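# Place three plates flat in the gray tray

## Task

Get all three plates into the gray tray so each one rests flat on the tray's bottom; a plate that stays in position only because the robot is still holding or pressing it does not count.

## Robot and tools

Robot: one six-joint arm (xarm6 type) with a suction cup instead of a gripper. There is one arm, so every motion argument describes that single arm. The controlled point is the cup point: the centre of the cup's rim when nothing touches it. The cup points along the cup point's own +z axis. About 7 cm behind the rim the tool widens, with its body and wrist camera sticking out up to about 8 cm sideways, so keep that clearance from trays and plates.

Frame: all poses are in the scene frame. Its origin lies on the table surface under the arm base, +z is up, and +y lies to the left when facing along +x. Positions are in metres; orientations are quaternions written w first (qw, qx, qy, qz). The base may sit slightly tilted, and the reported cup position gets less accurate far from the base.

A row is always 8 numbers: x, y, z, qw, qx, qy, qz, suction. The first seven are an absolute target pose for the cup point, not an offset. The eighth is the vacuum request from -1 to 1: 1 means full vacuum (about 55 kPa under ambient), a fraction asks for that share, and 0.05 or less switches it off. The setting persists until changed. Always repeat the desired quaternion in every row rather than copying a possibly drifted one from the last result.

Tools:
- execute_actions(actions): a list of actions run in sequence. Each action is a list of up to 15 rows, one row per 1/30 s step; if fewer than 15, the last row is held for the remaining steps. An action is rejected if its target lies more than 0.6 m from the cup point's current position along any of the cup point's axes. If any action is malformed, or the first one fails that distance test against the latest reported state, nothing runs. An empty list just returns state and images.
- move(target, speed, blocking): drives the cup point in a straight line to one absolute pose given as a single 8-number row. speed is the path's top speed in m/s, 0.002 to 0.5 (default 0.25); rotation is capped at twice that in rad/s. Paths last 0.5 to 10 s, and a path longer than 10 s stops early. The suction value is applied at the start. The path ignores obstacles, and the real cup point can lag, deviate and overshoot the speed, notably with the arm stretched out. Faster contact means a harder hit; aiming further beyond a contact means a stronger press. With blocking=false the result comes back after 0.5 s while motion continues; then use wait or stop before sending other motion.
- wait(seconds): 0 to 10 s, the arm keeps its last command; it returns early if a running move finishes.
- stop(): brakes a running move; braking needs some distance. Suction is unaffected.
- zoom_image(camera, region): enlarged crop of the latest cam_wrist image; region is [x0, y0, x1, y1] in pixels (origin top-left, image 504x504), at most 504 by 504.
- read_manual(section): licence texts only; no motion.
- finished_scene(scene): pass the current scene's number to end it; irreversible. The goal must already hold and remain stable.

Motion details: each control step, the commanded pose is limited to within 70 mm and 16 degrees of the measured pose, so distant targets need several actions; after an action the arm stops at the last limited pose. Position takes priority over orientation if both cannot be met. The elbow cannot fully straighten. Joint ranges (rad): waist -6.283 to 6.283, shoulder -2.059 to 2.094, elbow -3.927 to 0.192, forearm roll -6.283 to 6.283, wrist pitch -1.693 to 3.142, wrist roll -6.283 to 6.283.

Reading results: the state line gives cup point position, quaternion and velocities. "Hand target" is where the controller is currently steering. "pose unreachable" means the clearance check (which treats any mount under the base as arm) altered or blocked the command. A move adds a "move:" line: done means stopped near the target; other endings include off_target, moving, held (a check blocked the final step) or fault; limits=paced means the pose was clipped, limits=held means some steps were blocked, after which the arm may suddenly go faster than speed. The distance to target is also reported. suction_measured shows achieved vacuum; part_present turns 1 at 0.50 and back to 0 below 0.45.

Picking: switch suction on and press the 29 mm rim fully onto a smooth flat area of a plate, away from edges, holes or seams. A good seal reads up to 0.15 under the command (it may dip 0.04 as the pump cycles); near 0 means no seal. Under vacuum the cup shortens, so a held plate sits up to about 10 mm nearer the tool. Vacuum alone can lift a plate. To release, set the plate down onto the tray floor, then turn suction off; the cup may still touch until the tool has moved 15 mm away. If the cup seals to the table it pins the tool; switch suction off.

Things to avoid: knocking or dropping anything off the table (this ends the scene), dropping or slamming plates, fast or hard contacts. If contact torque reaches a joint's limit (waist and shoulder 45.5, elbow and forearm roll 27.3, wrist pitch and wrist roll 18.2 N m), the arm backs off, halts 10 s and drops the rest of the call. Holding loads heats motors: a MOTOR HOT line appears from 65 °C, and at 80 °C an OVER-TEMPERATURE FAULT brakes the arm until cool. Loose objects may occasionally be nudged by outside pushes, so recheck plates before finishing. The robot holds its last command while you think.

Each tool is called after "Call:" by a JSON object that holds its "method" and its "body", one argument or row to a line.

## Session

Call:
{"method": "execute_actions", "body": {
  "actions": []
}}

Scene clock: 0.00 s.
end_effector_position=(+0.4004, +0.0094, +0.3275) suction_measured=0.01 part_present=0 end_effector_quat_wxyz=(+0.002, -0.012, +1.000, -0.001) end_effector_velocity=(-0.000, -0.000, -0.000) end_effector_angular_velocity=(+0.001, +0.001, -0.000)
Joint positions: [-0.003 -0.267 -0.929 -0.     1.193  2.356]
Joint velocities: [-0.001 -0.    -0.     0.001  0.001 -0.001]
Hand target: +0.400, +0.009, +0.328; +0.002, -0.012, +1.000, -0.001

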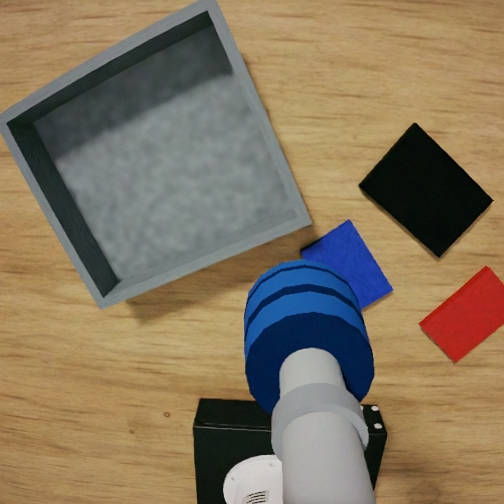

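Call:
{"method": "move", "body": {
  "target": [0.41,0.13,0.27,0,0,1,0,0]
}}

Call:
{"method": "move", "body": {
  "target": [0.33,-0.16,0.25,0,0,1,0,0],
  "speed": 0.3
}}

Scene clock: 4.50 s.
end_effector_position=(+0.4105, +0.1299, +0.2703) suction_measured=0.01 part_present=0 end_effector_quat_wxyz=(+0.000, +0.000, +1.000, +0.001) end_effector_velocity=(+0.001, +0.002, -0.002) end_effector_angular_velocity=(-0.001, +0.002, -0.000)
Joint positions: [ 0.279 -0.114 -0.914  0.003  1.027  2.66 ]
Joint velocities: [ 0.004  0.007 -0.003 -0.    -0.002  0.004]
Hand target: +0.411, +0.130, +0.270; -0.000, -0.000, +1.000, +0.000
Off the commanded pose: 0.001 m, 0 deg.
move: done

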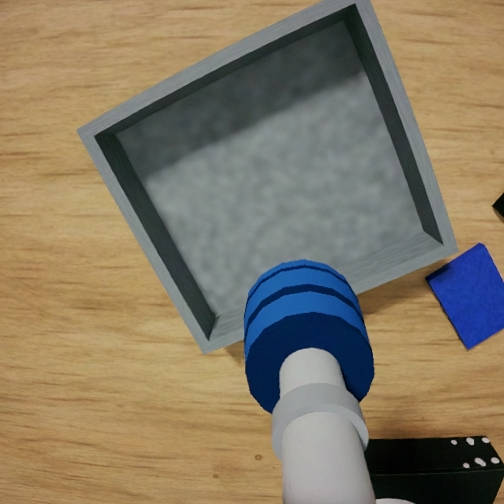

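Scene clock: 6.20 s.
end_effector_position=(+0.3290, -0.1598, +0.2499) suction_measured=0.01 part_present=0 end_effector_quat_wxyz=(-0.000, -0.000, +1.000, -0.001) end_effector_velocity=(+0.000, -0.002, +0.001) end_effector_angular_velocity=(+0.002, -0.003, +0.001)
Joint positions: [-0.478 -0.313 -0.658 -0.001  0.97   1.904]
Joint velocities: [-0.007  0.002 -0.004  0.004 -0.001 -0.009]
Hand target: +0.329, -0.160, +0.250; -0.000, -0.000, +1.000, -0.001
Off the commanded pose: 0.001 m, 0 deg.
move: done

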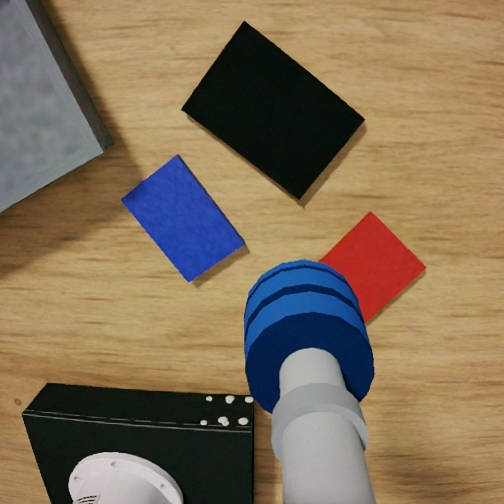

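Call:
{"method": "move", "body": {
  "target": [0.386,-0.155,0.08,0,0,1,0,0],
  "speed": 0.25
}}

Scene clock: 13.53 s.
end_effector_position=(+0.3864, -0.1553, +0.0803) suction_measured=0.01 part_present=0 end_effector_quat_wxyz=(+0.000, -0.000, +1.000, +0.000) end_effector_velocity=(+0.001, +0.000, -0.002) end_effector_angular_velocity=(+0.001, +0.002, +0.001)
Joint positions: [-0.409  0.248 -0.698  0.004  0.45   1.97 ]
Joint velocities: [ 0.001  0.01  -0.004  0.    -0.003 -0.   ]
Hand target: +0.386, -0.155, +0.080; +0.000, -0.000, +1.000, +0.000
Off the commanded pose: 0.001 m, 0 deg.
move: done

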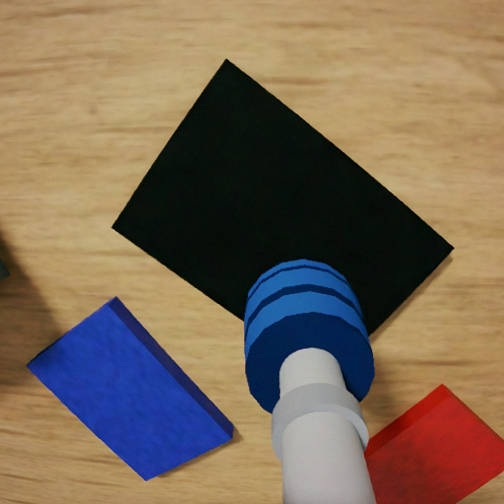

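Call:
{"method": "move", "body": {
  "target": [0.382,-0.152,0.02,0,0,1,0,1],
  "speed": 0.1
}}

Call:
{"method": "move", "body": {
  "target": [0.382,-0.152,0.005,0,0,1,0,1],
  "speed": 0.02
}}

Call:
{"method": "wait", "body": {
  "seconds": 0.5
}}

Call:
{"method": "move", "body": {
  "target": [0.382,-0.152,0.11,0,0,1,0,1],
  "speed": 0.15
}}

Call:
{"method": "move", "body": {
  "target": [0.382,0.172,0.11,0,0.242,0.97,0,1],
  "speed": 0.3
}}

Call:
{"method": "move", "body": {
  "target": [0.382,0.172,0.07,0,0.242,0.97,0,1],
  "speed": 0.08
}}

Scene clock: 19.47 s.
end_effector_position=(+0.3823, -0.1521, +0.0204) suction_measured=0.01 part_present=0 end_effector_quat_wxyz=(+0.000, -0.000, +1.000, -0.000) end_effector_velocity=(-0.000, -0.000, -0.003) end_effector_angular_velocity=(-0.000, -0.000, -0.001)
Joint positions: [-0.404  0.43  -0.707  0.005  0.277  1.973]
Joint velocities: [-0.001  0.01  -0.002 -0.    -0.007 -0.   ]
Hand target: +0.382, -0.152, +0.020; +0.000, -0.000, +1.000, +0.000
Off the commanded pose: 0.000 m, 0 deg.
move: done

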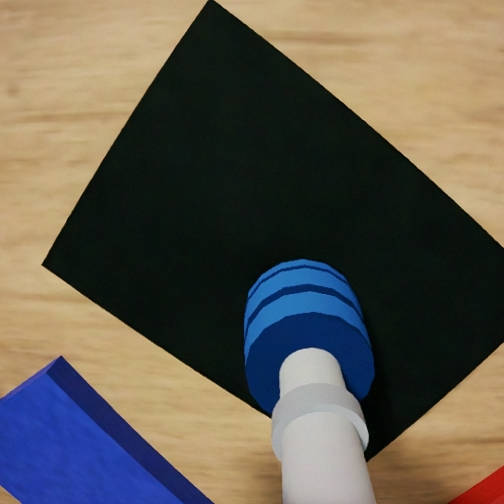

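Scene clock: 20.53 s.
end_effector_position=(+0.3820, -0.1520, +0.0052) suction_measured=0.73 part_present=1 end_effector_quat_wxyz=(-0.000, -0.000, +1.000, +0.000) end_effector_velocity=(+0.001, +0.000, -0.002) end_effector_angular_velocity=(-0.001, -0.001, +0.001)
Joint positions: [-0.404  0.481 -0.719  0.006  0.239  1.972]
Joint velocities: [ 0.001  0.008 -0.004 -0.    -0.006  0.   ]
Hand target: +0.382, -0.152, +0.005; +0.000, -0.000, +1.000, +0.000
Off the commanded pose: 0.000 m, 0 deg.
move: done

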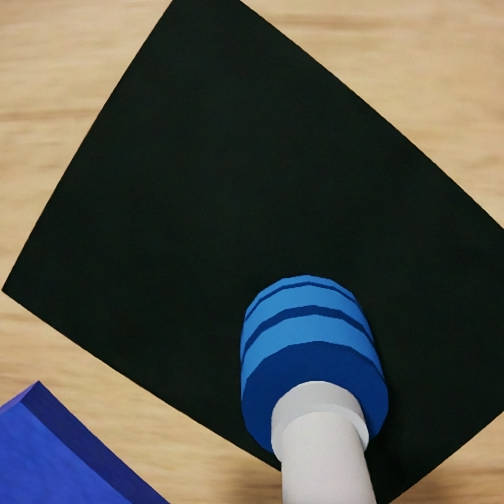

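Scene clock: 21.03 s.
end_effector_position=(+0.3820, -0.1520, +0.0050) suction_measured=0.99 part_present=1 end_effector_quat_wxyz=(+0.000, -0.000, +1.000, +0.000) end_effector_velocity=(+0.000, -0.000, +0.000) end_effector_angular_velocity=(-0.000, -0.001, +0.002)
Joint positions: [-0.404  0.482 -0.719  0.006  0.238  1.972]
Joint velocities: [ 0.    -0.     0.    -0.001 -0.001 -0.001]
Hand target: +0.382, -0.152, +0.005; +0.000, -0.000, +1.000, +0.000
Off the commanded pose: 0.000 m, 0 deg.
wait: 0.50 s; at rest by 0.17 s

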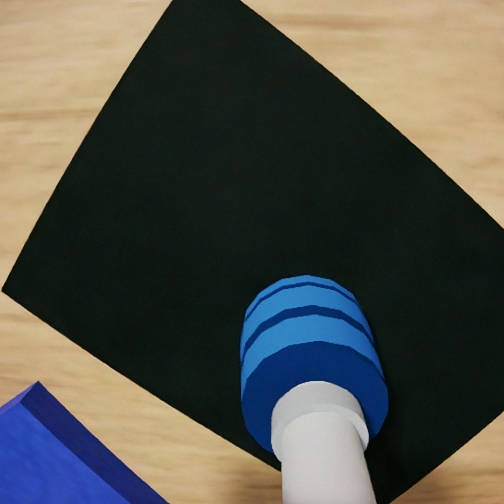

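Scene clock: 22.30 s.
end_effector_position=(+0.3816, -0.1519, +0.1096) suction_measured=1.00 part_present=1 end_effector_quat_wxyz=(-0.000, +0.000, +1.000, +0.000) end_effector_velocity=(+0.001, +0.001, +0.004) end_effector_angular_velocity=(-0.001, -0.002, +0.001)
Joint positions: [-0.405  0.148 -0.678  0.002  0.532  1.975]
Joint velocities: [ 0.002 -0.01  -0.001 -0.     0.009  0.001]
Hand target: +0.382, -0.152, +0.110; -0.000, +0.000, +1.000, -0.000
Off the commanded pose: 0.001 m, 0 deg.
move: done

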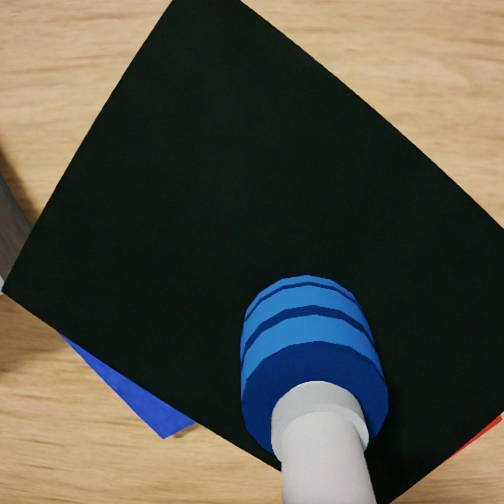

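Scene clock: 24.10 s.
end_effector_position=(+0.3830, +0.1724, +0.1100) suction_measured=1.00 part_present=1 end_effector_quat_wxyz=(-0.000, +0.242, +0.970, +0.002) end_effector_velocity=(+0.001, +0.002, -0.000) end_effector_angular_velocity=(-0.011, -0.000, -0.005)
Joint positions: [ 0.396  0.168 -0.71   0.009  0.539  3.259]
Joint velocities: [ 0.006  0.007 -0.01  -0.02   0.008  0.028]
Hand target: +0.383, +0.173, +0.110; -0.000, +0.242, +0.970, +0.001
Off the commanded pose: 0.001 m, 0 deg.
move: done; limits=paced

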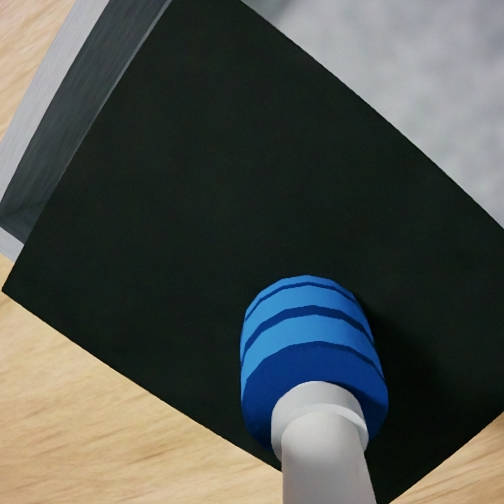

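Scene clock: 25.07 s.
end_effector_position=(+0.3822, +0.1721, +0.0703) suction_measured=0.98 part_present=1 end_effector_quat_wxyz=(+0.000, +0.242, +0.970, +0.000) end_effector_velocity=(-0.001, +0.000, -0.003) end_effector_angular_velocity=(-0.001, +0.002, +0.002)
Joint positions: [ 0.397  0.283 -0.709  0.003  0.425  3.265]
Joint velocities: [ 0.001  0.009 -0.001 -0.001 -0.006  0.   ]
Hand target: +0.382, +0.172, +0.070; -0.000, +0.242, +0.970, +0.000
Off the commanded pose: 0.000 m, 0 deg.
move: done

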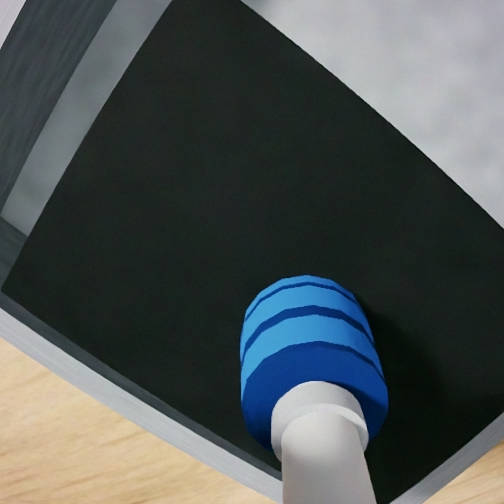

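Inside; shift a bit +u and lower.

Call:
{"method": "move", "body": {
  "target": [0.391,0.176,0.02,0,0.242,0.97,0,1],
  "speed": 0.05
}}

Scene clock: 31.13 s.
end_effector_position=(+0.3911, +0.1760, +0.0203) suction_measured=0.99 part_present=1 end_effector_quat_wxyz=(+0.000, +0.242, +0.970, +0.000) end_effector_velocity=(+0.001, +0.000, -0.003) end_effector_angular_velocity=(-0.000, +0.000, +0.001)
Joint positions: [ 0.397  0.461 -0.771  0.004  0.309  3.264]
Joint velocities: [-0.     0.01  -0.004 -0.001 -0.005 -0.001]
Hand target: +0.391, +0.176, +0.020; -0.000, +0.242, +0.970, +0.000
Off the commanded pose: 0.000 m, 0 deg.
move: done

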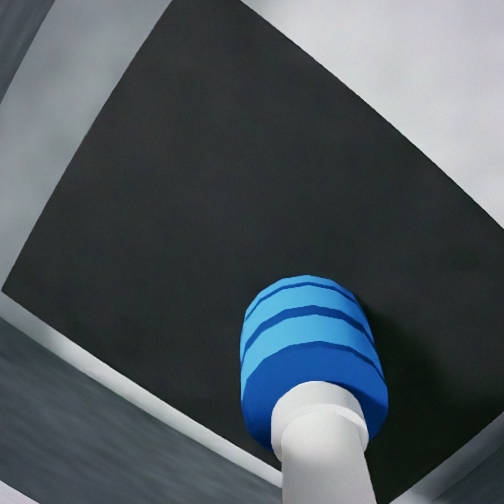

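Call:
{"method": "move", "body": {
  "target": [0.387,0.185,0.006,0,0.242,0.97,0,1],
  "speed": 0.025
}}

Call:
{"method": "execute_actions", "body": {
  "actions": [
    [[0.387,0.185,0.006,0,0.242,0.97,0,0]]
  ]
}}

Call:
{"method": "move", "body": {
  "target": [0.40,0.15,0.2,0,0,1,0,0],
  "speed": 0.2
}}

Call:
{"method": "move", "body": {
  "target": [0.285,-0.075,0.08,0,0,1,0,0],
  "speed": 0.3
}}

Scene clock: 38.07 s.
end_effector_position=(+0.3871, +0.1849, +0.0062) suction_measured=0.99 part_present=1 end_effector_quat_wxyz=(-0.000, +0.242, +0.970, +0.000) end_effector_velocity=(-0.000, +0.002, -0.002) end_effector_angular_velocity=(+0.000, -0.001, -0.001)
Joint positions: [ 0.42   0.507 -0.783  0.005  0.275  3.286]
Joint velocities: [ 0.004  0.006 -0.003 -0.    -0.005  0.005]
Hand target: +0.387, +0.185, +0.006; -0.000, +0.242, +0.970, +0.000
Off the commanded pose: 0.000 m, 0 deg.
move: done

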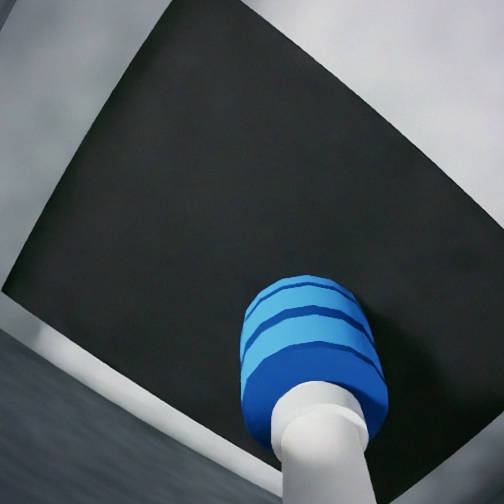

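Scene clock: 38.57 s.
end_effector_position=(+0.3876, +0.1853, +0.0064) suction_measured=0.01 part_present=0 end_effector_quat_wxyz=(+0.001, +0.242, +0.970, +0.001) end_effector_velocity=(-0.002, -0.001, -0.002) end_effector_angular_velocity=(-0.003, +0.006, +0.001)
Joint positions: [ 0.42   0.507 -0.784  0.004  0.274  3.287]
Joint velocities: [ 0.001  0.004  0.002 -0.     0.    -0.   ]
Hand target: +0.387, +0.185, +0.006; -0.000, +0.242, +0.970, +0.000
Off the commanded pose: 0.001 m, 0 deg.

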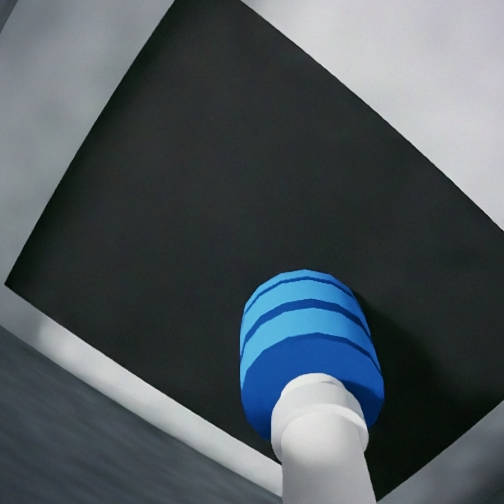

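Scene clock: 40.40 s.
end_effector_position=(+0.3994, +0.1497, +0.1997) suction_measured=0.01 part_present=0 end_effector_quat_wxyz=(-0.000, +0.000, +1.000, -0.000) end_effector_velocity=(+0.001, -0.001, +0.003) end_effector_angular_velocity=(+0.002, -0.001, +0.003)
Joint positions: [ 0.332 -0.021 -0.797  0.001  0.817  2.714]
Joint velocities: [-0.002 -0.004 -0.004  0.002  0.007 -0.007]
Hand target: +0.400, +0.150, +0.200; +0.000, +0.000, +1.000, -0.000
Off the commanded pose: 0.001 m, 0 deg.
move: done

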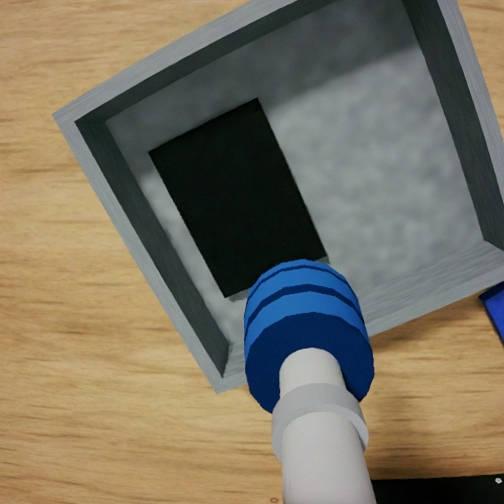

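Scene clock: 42.07 s.
end_effector_position=(+0.2846, -0.0749, +0.0799) suction_measured=0.01 part_present=0 end_effector_quat_wxyz=(-0.000, -0.000, +1.000, -0.001) end_effector_velocity=(+0.000, -0.002, -0.002) end_effector_angular_velocity=(+0.008, -0.003, +0.001)
Joint positions: [-0.283 -0.065 -0.262 -0.004  0.326  2.103]
Joint velocities: [-0.006  0.01  -0.002  0.025 -0.009 -0.031]
Hand target: +0.285, -0.075, +0.080; -0.000, -0.000, +1.000, -0.001
Off the commanded pose: 0.000 m, 0 deg.
move: done

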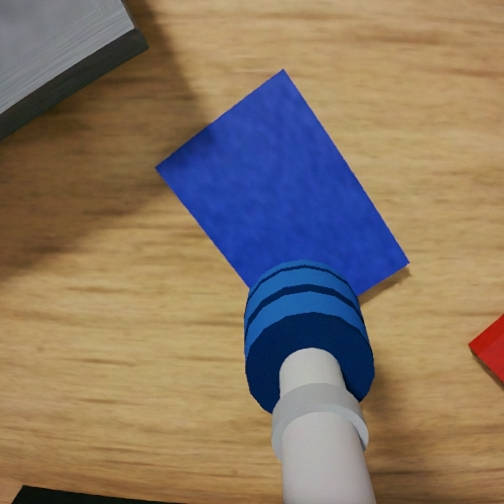

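Call:
{"method": "move", "body": {
  "target": [0.29,-0.073,0.022,0,0,1,0,1],
  "speed": 0.1
}}

Call:
{"method": "move", "body": {
  "target": [0.29,-0.073,0.006,0,0,1,0,1],
  "speed": 0.02
}}

Call:
{"method": "wait", "body": {
  "seconds": 0.5
}}

Call:
{"method": "move", "body": {
  "target": [0.29,-0.073,0.11,0,0,1,0,1],
  "speed": 0.15
}}

Call:
{"method": "move", "body": {
  "target": [0.479,0.105,0.11,0,-0.629,0.777,0,1],
  "speed": 0.3
}}

Call:
{"method": "move", "body": {
  "target": [0.479,0.105,0.07,0,-0.629,0.777,0,1],
  "speed": 0.08
}}

Scene clock: 50.37 s.
end_effector_position=(+0.2902, -0.0730, +0.0222) suction_measured=0.01 part_present=0 end_effector_quat_wxyz=(+0.000, -0.000, +1.000, -0.000) end_effector_velocity=(+0.001, -0.000, -0.002) end_effector_angular_velocity=(+0.001, -0.000, -0.002)
Joint positions: [-0.269  0.23  -0.315  0.016  0.085  2.097]
Joint velocities: [ 0.003  0.012 -0.004  0.013 -0.008 -0.009]
Hand target: +0.290, -0.073, +0.022; +0.000, -0.000, +1.000, +0.000
Off the commanded pose: 0.000 m, 0 deg.
move: done

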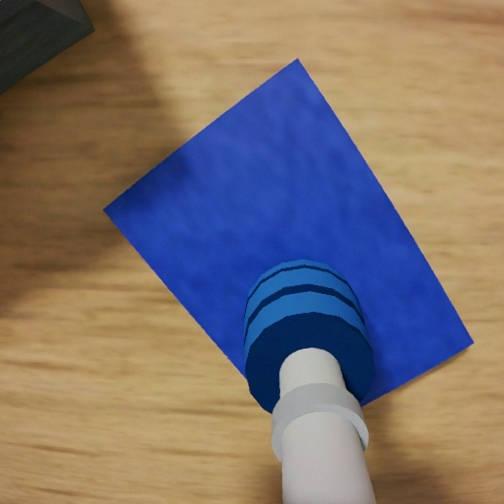

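Scene clock: 51.47 s.
end_effector_position=(+0.2900, -0.0730, +0.0063) suction_measured=0.69 part_present=1 end_effector_quat_wxyz=(-0.000, +0.000, +1.000, -0.000) end_effector_velocity=(+0.001, +0.000, -0.002) end_effector_angular_velocity=(-0.001, -0.004, +0.001)
Joint positions: [-0.265  0.309 -0.333  0.03   0.024  2.087]
Joint velocities: [ 0.006  0.011 -0.004  0.02  -0.012 -0.015]
Hand target: +0.290, -0.073, +0.006; -0.000, +0.000, +1.000, -0.000
Off the commanded pose: 0.000 m, 0 deg.
move: done

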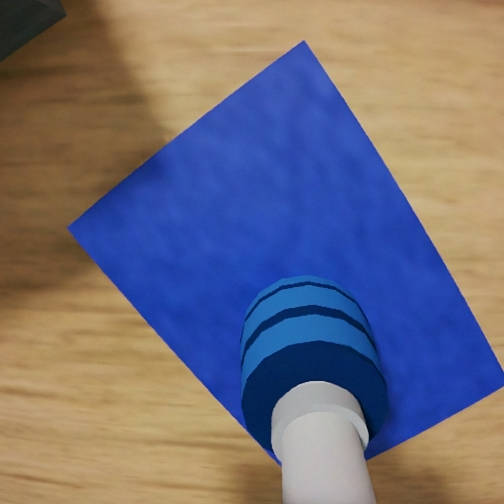

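Scene clock: 51.97 s.
end_effector_position=(+0.2900, -0.0730, +0.0060) suction_measured=0.98 part_present=1 end_effector_quat_wxyz=(-0.000, +0.000, +1.000, -0.000) end_effector_velocity=(+0.001, -0.000, +0.001) end_effector_angular_velocity=(-0.001, -0.004, -0.001)
Joint positions: [-0.264  0.311 -0.333  0.033  0.023  2.084]
Joint velocities: [-0.    -0.002 -0.     0.001 -0.001  0.   ]
Hand target: +0.290, -0.073, +0.006; -0.000, +0.000, +1.000, -0.000
Off the commanded pose: 0.000 m, 0 deg.
wait: 0.50 s; at rest by 0.17 s

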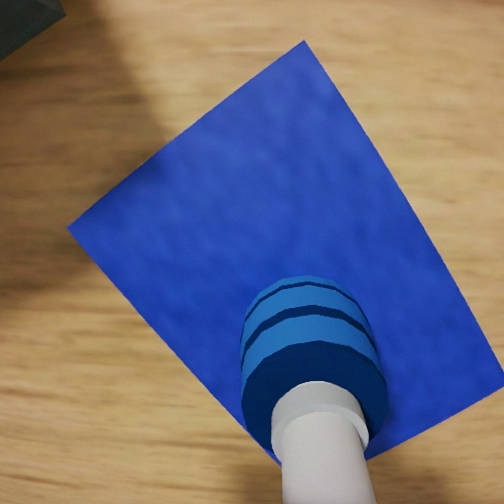

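Scene clock: 53.30 s.
end_effector_position=(+0.2897, -0.0730, +0.1097) suction_measured=1.00 part_present=1 end_effector_quat_wxyz=(-0.000, +0.000, +1.000, -0.000) end_effector_velocity=(-0.000, -0.001, +0.003) end_effector_angular_velocity=(-0.001, -0.001, -0.002)
Joint positions: [-0.273 -0.184 -0.279  0.003  0.463  2.106]
Joint velocities: [-0.002 -0.012 -0.    -0.001  0.012  0.001]
Hand target: +0.290, -0.073, +0.110; -0.000, +0.000, +1.000, -0.000
Off the commanded pose: 0.000 m, 0 deg.
move: done

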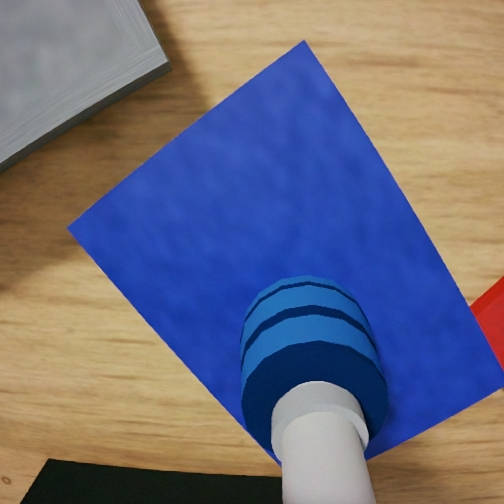

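Scene clock: 56.13 s.
end_effector_position=(+0.4794, +0.1046, +0.1104) suction_measured=1.00 part_present=1 end_effector_quat_wxyz=(+0.001, -0.629, +0.778, +0.000) end_effector_velocity=(+0.002, +0.001, +0.000) end_effector_angular_velocity=(+0.002, +0.001, +0.012)
Joint positions: [ 0.188  0.354 -0.989  0.004  0.633  1.207]
Joint velocities: [ 0.001  0.006 -0.012  0.004  0.006 -0.014]
Hand target: +0.480, +0.105, +0.110; +0.000, -0.629, +0.777, +0.000
Off the commanded pose: 0.001 m, 0 deg.
move: done

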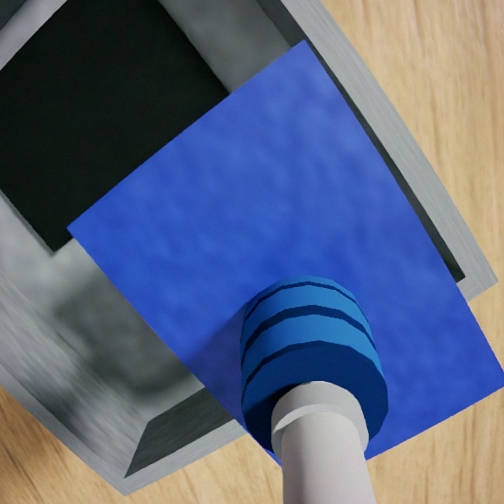

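Scene clock: 57.10 s.
end_effector_position=(+0.4792, +0.1051, +0.0704) suction_measured=0.96 part_present=1 end_effector_quat_wxyz=(+0.000, -0.629, +0.777, -0.000) end_effector_velocity=(-0.000, -0.001, -0.003) end_effector_angular_velocity=(-0.001, +0.003, -0.001)
Joint positions: [ 0.189  0.451 -0.99   0.003  0.538  1.208]
Joint velocities: [-0.002  0.008 -0.001 -0.001 -0.004 -0.   ]
Hand target: +0.479, +0.105, +0.070; +0.000, -0.629, +0.777, +0.000
Off the commanded pose: 0.000 m, 0 deg.
move: done

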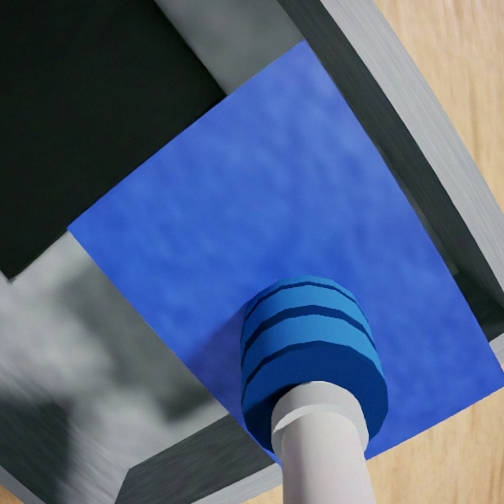

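Call:
{"method": "move", "body": {
  "target": [0.4765,0.1105,0.052,0,-0.629,0.777,0,1],
  "speed": 0.04
}}

Scene clock: 66.30 s.
end_effector_position=(+0.4766, +0.1105, +0.0523) suction_measured=0.98 part_present=1 end_effector_quat_wxyz=(+0.000, -0.629, +0.777, -0.000) end_effector_velocity=(+0.000, +0.001, -0.002) end_effector_angular_velocity=(-0.000, -0.000, -0.001)
Joint positions: [ 0.201  0.495 -0.99   0.003  0.494  1.22 ]
Joint velocities: [ 0.001  0.007 -0.001 -0.    -0.006  0.002]
Hand target: +0.477, +0.111, +0.052; +0.000, -0.629, +0.777, +0.000
Off the commanded pose: 0.000 m, 0 deg.
move: done

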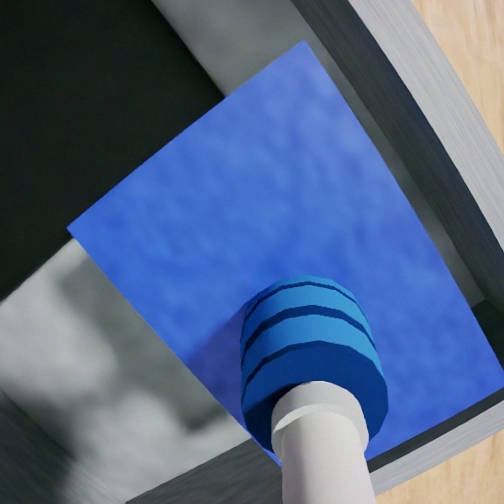

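Call:
{"method": "move", "body": {
  "target": [0.4775,0.108,0.022,0,-0.629,0.777,0,1],
  "speed": 0.04
}}

Scene clock: 69.23 s.
end_effector_position=(+0.4776, +0.1081, +0.0223) suction_measured=0.96 part_present=1 end_effector_quat_wxyz=(+0.000, -0.629, +0.777, -0.000) end_effector_velocity=(+0.000, +0.001, -0.002) end_effector_angular_velocity=(+0.000, -0.001, +0.001)
Joint positions: [ 0.196  0.577 -1.008  0.003  0.43   1.215]
Joint velocities: [ 0.001  0.008 -0.003  0.    -0.005 -0.   ]
Hand target: +0.478, +0.108, +0.022; +0.000, -0.629, +0.777, +0.000
Off the commanded pose: 0.000 m, 0 deg.
move: done

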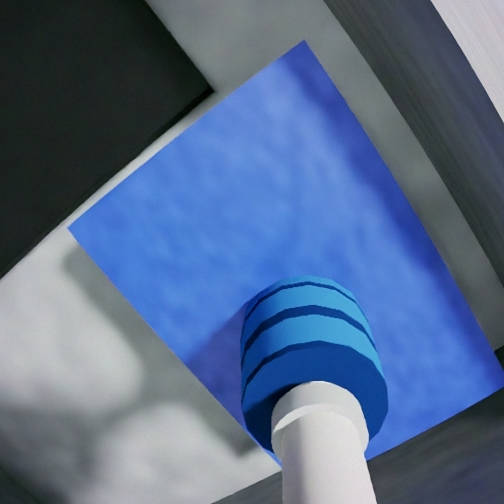

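Call:
{"method": "move", "body": {
  "target": [0.484,0.1065,0.015,0,-0.649,0.760,0,1],
  "speed": 0.03
}}

Call:
{"method": "move", "body": {
  "target": [0.484,0.1065,0.007,0,-0.649,0.760,0,1],
  "speed": 0.02
}}

Call:
{"method": "execute_actions", "body": {
  "actions": [
    [[0.484,0.1065,0.007,0,-0.649,0.760,0,0]]
  ]
}}

Call:
{"method": "move", "body": {
  "target": [0.484,0.1065,0.12,0,-0.649,0.760,0,0],
  "speed": 0.2
}}

Call:
{"method": "move", "body": {
  "target": [0.235,-0.225,0.10,0,0,1,0,0],
  "speed": 0.35
}}

Scene clock: 75.60 s.
end_effector_position=(+0.4838, +0.1065, +0.0152) suction_measured=0.96 part_present=1 end_effector_quat_wxyz=(-0.000, -0.649, +0.761, -0.000) end_effector_velocity=(+0.002, -0.001, -0.002) end_effector_angular_velocity=(+0.001, +0.001, +0.012)
Joint positions: [ 0.191  0.609 -1.037  0.003  0.427  1.158]
Joint velocities: [-0.003  0.01  -0.009  0.002 -0.001 -0.017]
Hand target: +0.484, +0.106, +0.015; -0.000, -0.649, +0.760, -0.000
Off the commanded pose: 0.000 m, 0 deg.
move: done

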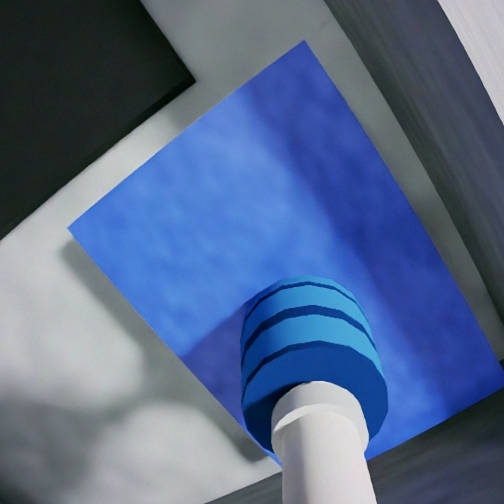

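Scene clock: 76.37 s.
end_effector_position=(+0.4840, +0.1065, +0.0072) suction_measured=0.99 part_present=1 end_effector_quat_wxyz=(-0.000, -0.649, +0.760, +0.000) end_effector_velocity=(+0.001, +0.000, -0.001) end_effector_angular_velocity=(+0.001, -0.003, -0.000)
Joint positions: [ 0.191  0.632 -1.044  0.003  0.412  1.156]
Joint velocities: [-0.     0.005 -0.003  0.    -0.004 -0.001]
Hand target: +0.484, +0.107, +0.007; +0.000, -0.649, +0.760, +0.000
Off the commanded pose: 0.000 m, 0 deg.
move: done

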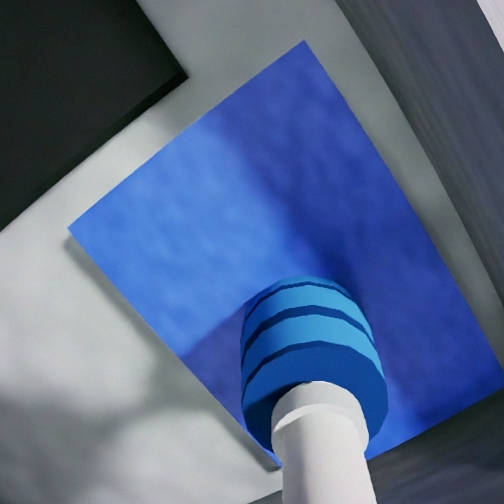

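Scene clock: 76.87 s.
end_effector_position=(+0.4846, +0.1066, +0.0075) suction_measured=0.01 part_present=0 end_effector_quat_wxyz=(+0.001, -0.649, +0.760, -0.000) end_effector_velocity=(-0.004, +0.000, -0.002) end_effector_angular_velocity=(-0.002, +0.008, +0.002)
Joint positions: [ 0.191  0.632 -1.045  0.003  0.411  1.156]
Joint velocities: [ 0.002  0.002  0.005  0.     0.002 -0.001]
Hand target: +0.484, +0.107, +0.007; +0.000, -0.649, +0.760, +0.000
Off the commanded pose: 0.001 m, 0 deg.

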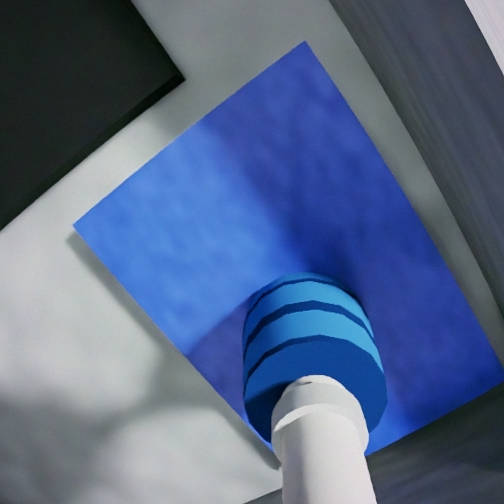

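Scene clock: 78.07 s.
end_effector_position=(+0.4836, +0.1064, +0.1196) suction_measured=0.01 part_present=0 end_effector_quat_wxyz=(-0.000, -0.649, +0.760, +0.000) end_effector_velocity=(+0.001, -0.000, +0.003) end_effector_angular_velocity=(-0.000, -0.002, +0.000)
Joint positions: [ 0.19   0.346 -1.011  0.002  0.665  1.157]
Joint velocities: [-0.001 -0.005 -0.001 -0.001  0.004 -0.   ]
Hand target: +0.484, +0.106, +0.120; -0.000, -0.649, +0.760, -0.000
Off the commanded pose: 0.001 m, 0 deg.
move: done

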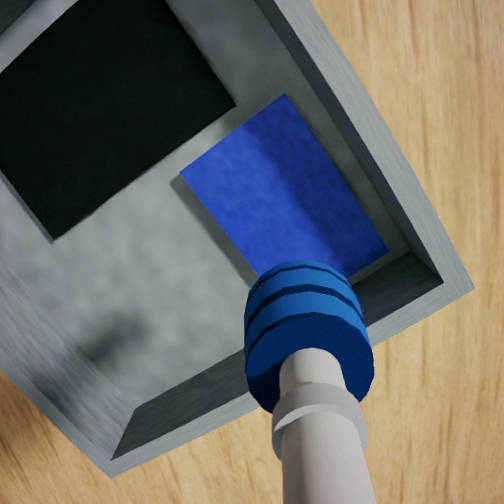

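Scene clock: 80.73 s.
end_effector_position=(+0.2338, -0.2247, +0.0997) suction_measured=0.01 part_present=0 end_effector_quat_wxyz=(-0.001, -0.000, +1.000, -0.001) end_effector_velocity=(-0.001, -0.002, -0.001) end_effector_angular_velocity=(+0.001, +0.001, -0.006)
Joint positions: [-0.791 -0.06  -0.365 -0.004  0.425  1.593]
Joint velocities: [-0.008  0.004 -0.003  0.    -0.    -0.002]
Hand target: +0.234, -0.225, +0.100; -0.001, -0.000, +1.000, -0.001
Off the commanded pose: 0.001 m, 0 deg.
move: done

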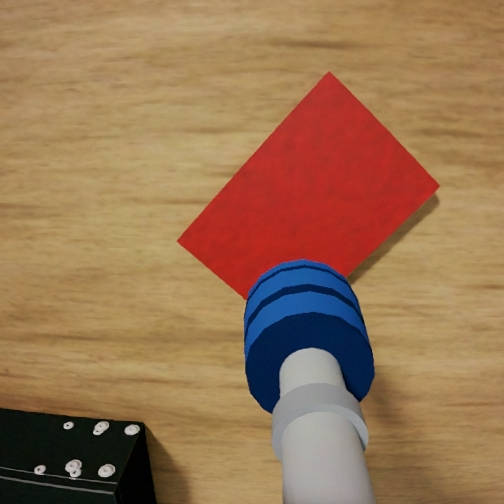

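Call:
{"method": "move", "body": {
  "target": [0.235,-0.235,0.024,0,0,1,0,1],
  "speed": 0.1
}}

Call:
{"method": "move", "body": {
  "target": [0.235,-0.235,0.007,0,0,1,0,1],
  "speed": 0.02
}}

Call:
{"method": "wait", "body": {
  "seconds": 0.5
}}

Call:
{"method": "move", "body": {
  "target": [0.235,-0.235,0.11,0,0,1,0,1],
  "speed": 0.15
}}

Call:
{"method": "move", "body": {
  "target": [0.399,0.076,0.11,0,0.182,0.983,0,1],
  "speed": 0.3
}}

Call:
{"method": "move", "body": {
  "target": [0.399,0.076,0.06,0,0.182,0.983,0,1],
  "speed": 0.07
}}

Scene clock: 90.40 s.
end_effector_position=(+0.2351, -0.2351, +0.0243) suction_measured=0.01 part_present=0 end_effector_quat_wxyz=(+0.000, -0.000, +1.000, -0.000) end_effector_velocity=(+0.000, -0.000, -0.003) end_effector_angular_velocity=(+0.002, +0.001, -0.001)
Joint positions: [-0.81   0.276 -0.425  0.007  0.15   1.564]
Joint velocities: [ 0.     0.012 -0.004  0.006 -0.006 -0.005]
Hand target: +0.235, -0.235, +0.024; +0.000, -0.000, +1.000, +0.000
Off the commanded pose: 0.000 m, 0 deg.
move: done

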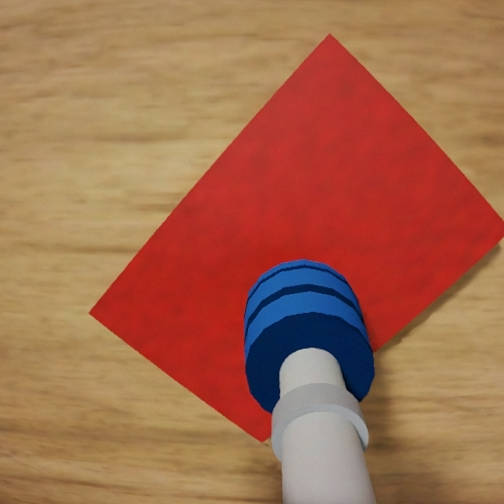

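Scene clock: 91.57 s.
end_effector_position=(+0.2350, -0.2350, +0.0072) suction_measured=0.61 part_present=1 end_effector_quat_wxyz=(-0.000, +0.000, +1.000, +0.000) end_effector_velocity=(+0.001, -0.001, -0.001) end_effector_angular_velocity=(-0.003, -0.003, -0.000)
Joint positions: [-0.809  0.35  -0.442  0.012  0.093  1.561]
Joint velocities: [-0.     0.009 -0.004  0.003 -0.01  -0.003]
Hand target: +0.235, -0.235, +0.007; -0.000, -0.000, +1.000, +0.000
Off the commanded pose: 0.000 m, 0 deg.
move: done

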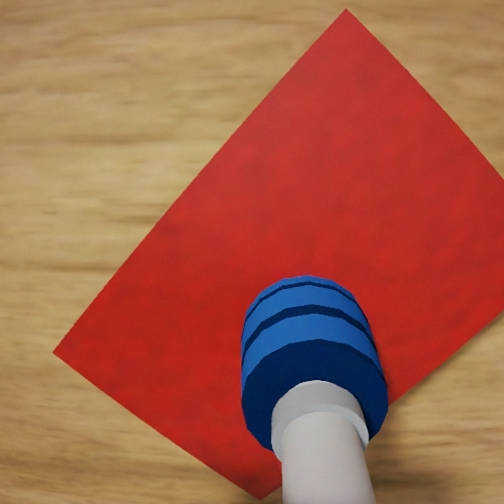

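Scene clock: 92.07 s.
end_effector_position=(+0.2350, -0.2350, +0.0070) suction_measured=0.98 part_present=1 end_effector_quat_wxyz=(+0.000, -0.000, +1.000, -0.000) end_effector_velocity=(+0.001, -0.001, +0.001) end_effector_angular_velocity=(-0.002, -0.002, +0.001)
Joint positions: [-0.809  0.352 -0.443  0.013  0.092  1.561]
Joint velocities: [ 0.    -0.003 -0.    -0.001  0.    -0.   ]
Hand target: +0.235, -0.235, +0.007; -0.000, -0.000, +1.000, +0.000
Off the commanded pose: 0.000 m, 0 deg.
wait: 0.50 s; at rest by 0.17 s

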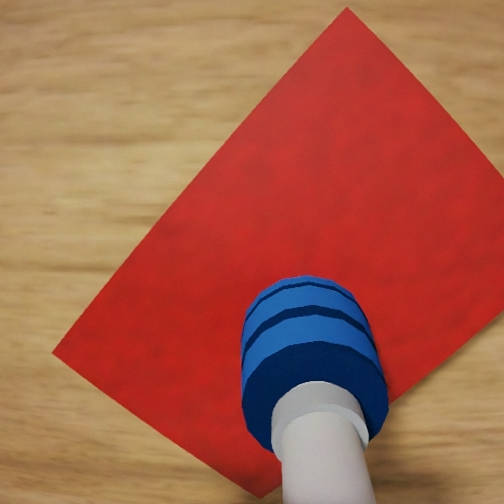

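Scene clock: 93.37 s.
end_effector_position=(+0.2347, -0.2348, +0.1097) suction_measured=0.99 part_present=1 end_effector_quat_wxyz=(-0.000, +0.000, +1.000, +0.000) end_effector_velocity=(+0.000, -0.000, +0.002) end_effector_angular_velocity=(-0.000, -0.001, -0.000)
Joint positions: [-0.812 -0.074 -0.395  0.002  0.471  1.568]
Joint velocities: [ 0.001 -0.008 -0.001  0.001  0.008  0.   ]
Hand target: +0.235, -0.235, +0.110; -0.000, +0.000, +1.000, -0.000
Off the commanded pose: 0.000 m, 0 deg.
move: done

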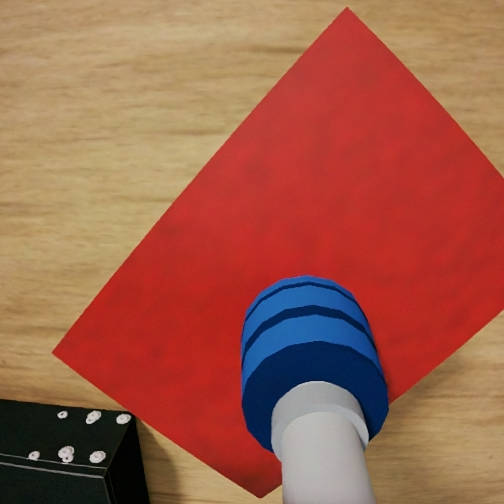

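Scene clock: 95.30 s.
end_effector_position=(+0.4001, +0.0761, +0.1102) suction_measured=0.99 part_present=1 end_effector_quat_wxyz=(+0.000, +0.182, +0.983, +0.002) end_effector_velocity=(+0.001, +0.002, -0.002) end_effector_angular_velocity=(-0.008, +0.005, +0.000)
Joint positions: [ 0.161  0.134 -0.663  0.009  0.526  2.901]
Joint velocities: [ 0.006  0.011 -0.01  -0.013  0.006  0.017]
Hand target: +0.400, +0.076, +0.110; +0.000, +0.182, +0.983, +0.001
Off the commanded pose: 0.001 m, 0 deg.
move: done; limits=paced

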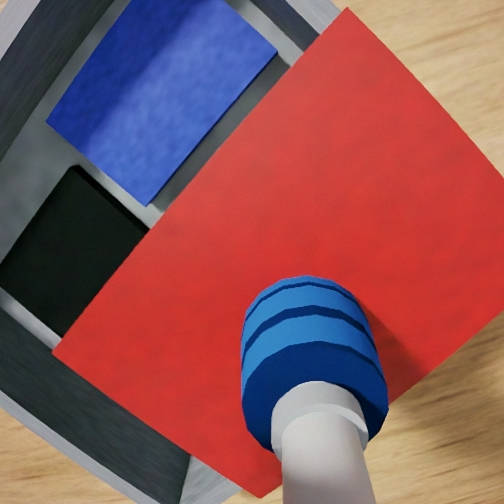

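Scene clock: 96.47 s.
end_effector_position=(+0.3992, +0.0761, +0.0603) suction_measured=0.99 part_present=1 end_effector_quat_wxyz=(+0.000, +0.182, +0.983, +0.000) end_effector_velocity=(-0.000, +0.000, -0.003) end_effector_angular_velocity=(-0.000, +0.001, +0.001)
Joint positions: [ 0.162  0.286 -0.664  0.004  0.378  2.907]
Joint velocities: [ 0.     0.011 -0.002  0.    -0.008 -0.001]
Hand target: +0.399, +0.076, +0.060; -0.000, +0.182, +0.983, +0.000
Off the commanded pose: 0.000 m, 0 deg.
move: done

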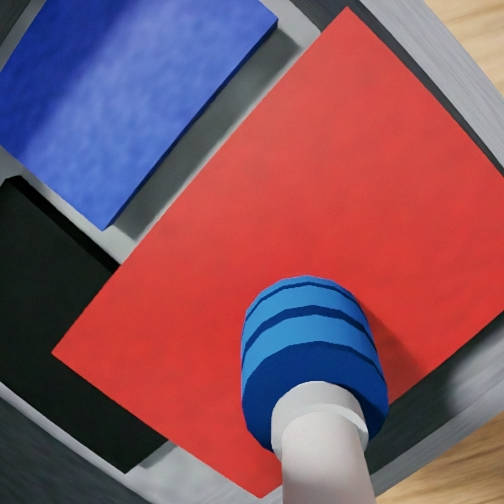

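Call:
{"method": "move", "body": {
  "target": [0.401,0.072,0.022,0,0.182,0.983,0,1],
  "speed": 0.04
}}

Scene clock: 100.27 s.
end_effector_position=(+0.4011, +0.0720, +0.0223) suction_measured=0.99 part_present=1 end_effector_quat_wxyz=(+0.000, +0.182, +0.983, +0.000) end_effector_velocity=(+0.001, +0.000, -0.002) end_effector_angular_velocity=(+0.001, -0.002, -0.000)
Joint positions: [ 0.152  0.415 -0.69   0.005  0.275  2.895]
Joint velocities: [-0.     0.009 -0.003  0.    -0.007 -0.001]
Hand target: +0.401, +0.072, +0.022; -0.000, +0.182, +0.983, +0.000
Off the commanded pose: 0.000 m, 0 deg.
move: done

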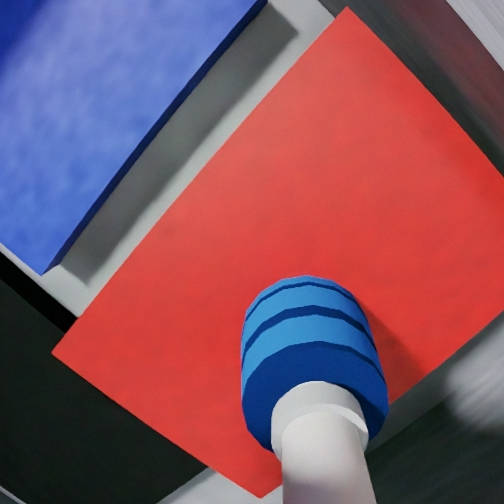

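Call:
{"method": "move", "body": {
  "target": [0.402,0.070,0.0165,0,0.182,0.983,0,1],
  "speed": 0.02
}}

Scene clock: 103.77 s.
end_effector_position=(+0.4019, +0.0701, +0.0167) suction_measured=0.99 part_present=1 end_effector_quat_wxyz=(-0.000, +0.182, +0.983, -0.000) end_effector_velocity=(+0.001, -0.001, -0.003) end_effector_angular_velocity=(-0.000, +0.000, -0.001)
Joint positions: [ 0.147  0.435 -0.697  0.005  0.262  2.89 ]
Joint velocities: [-0.003  0.01  -0.004 -0.    -0.006 -0.002]
Hand target: +0.402, +0.070, +0.016; +0.000, +0.182, +0.983, -0.000
Off the commanded pose: 0.000 m, 0 deg.
move: done

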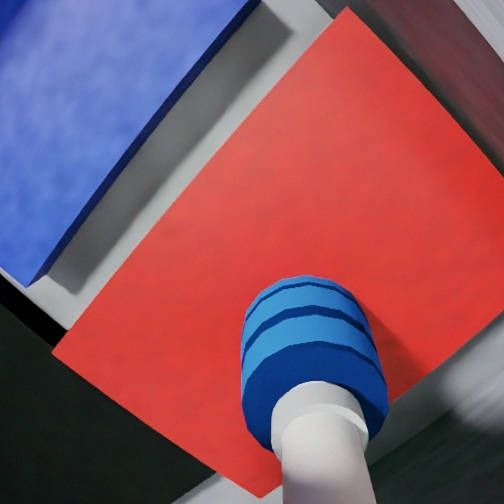

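Call:
{"method": "move", "body": {
  "target": [0.402,0.070,0.007,0,0.182,0.983,0,1],
  "speed": 0.02
}}

Call:
{"method": "execute_actions", "body": {
  "actions": [
    [[0.402,0.070,0.007,0,0.182,0.983,0,0]]
  ]
}}

Call:
{"method": "move", "body": {
  "target": [0.402,0.070,0.16,0,0.182,0.983,0,0],
  "speed": 0.2
}}

Scene clock: 109.30 s.
end_effector_position=(+0.4020, +0.0700, +0.0072) suction_measured=0.98 part_present=1 end_effector_quat_wxyz=(-0.000, +0.182, +0.983, +0.000) end_effector_velocity=(+0.001, +0.000, -0.001) end_effector_angular_velocity=(+0.001, -0.003, +0.001)
Joint positions: [ 0.147  0.467 -0.705  0.006  0.237  2.89 ]
Joint velocities: [-0.     0.006 -0.003  0.    -0.006 -0.001]
Hand target: +0.402, +0.070, +0.007; -0.000, +0.182, +0.983, +0.000
Off the commanded pose: 0.000 m, 0 deg.
move: done

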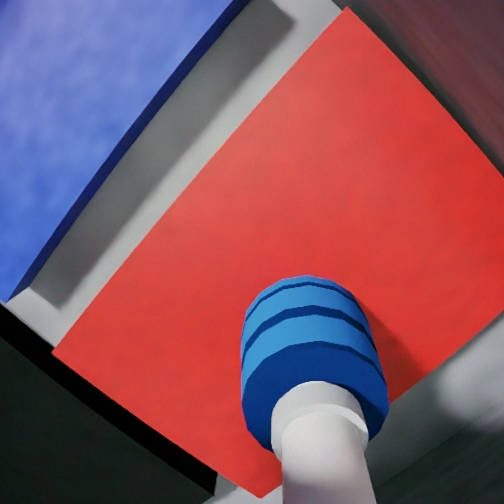

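Scene clock: 109.80 s.
end_effector_position=(+0.4026, +0.0701, +0.0074) suction_measured=0.01 part_present=0 end_effector_quat_wxyz=(+0.001, +0.182, +0.983, +0.000) end_effector_velocity=(-0.002, +0.000, -0.001) end_effector_angular_velocity=(-0.001, +0.005, +0.001)
Joint positions: [ 0.147  0.468 -0.706  0.006  0.236  2.89 ]
Joint velocities: [ 0.001  0.002  0.001 -0.     0.002  0.001]
Hand target: +0.402, +0.070, +0.007; +0.000, +0.182, +0.983, +0.000
Off the commanded pose: 0.001 m, 0 deg.

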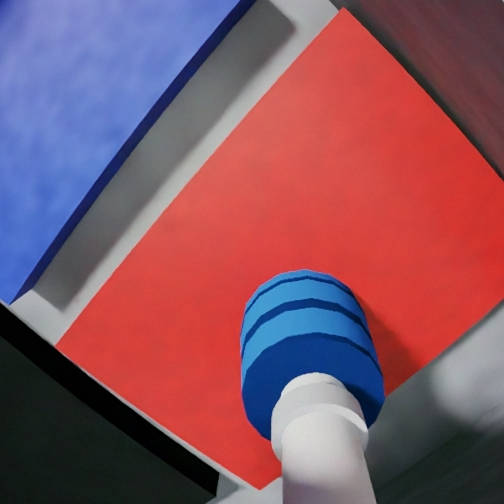

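Scene clock: 111.20 s.
end_effector_position=(+0.4015, +0.0699, +0.1596) suction_measured=0.01 part_present=0 end_effector_quat_wxyz=(-0.000, +0.182, +0.983, -0.000) end_effector_velocity=(+0.001, -0.000, +0.002) end_effector_angular_velocity=(+0.000, -0.002, -0.001)
Joint positions: [ 0.146  0.006 -0.69   0.002  0.684  2.893]
Joint velocities: [-0.001 -0.005 -0.002  0.     0.006 -0.   ]
Hand target: +0.402, +0.070, +0.160; +0.000, +0.182, +0.983, -0.000
Off the commanded pose: 0.001 m, 0 deg.
move: done

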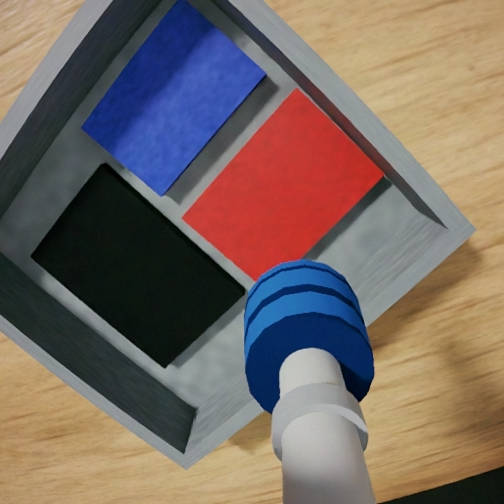

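Call:
{"method": "finished_scene", "body": {
  "scene": 2
}}

The scene is finished: the task was done.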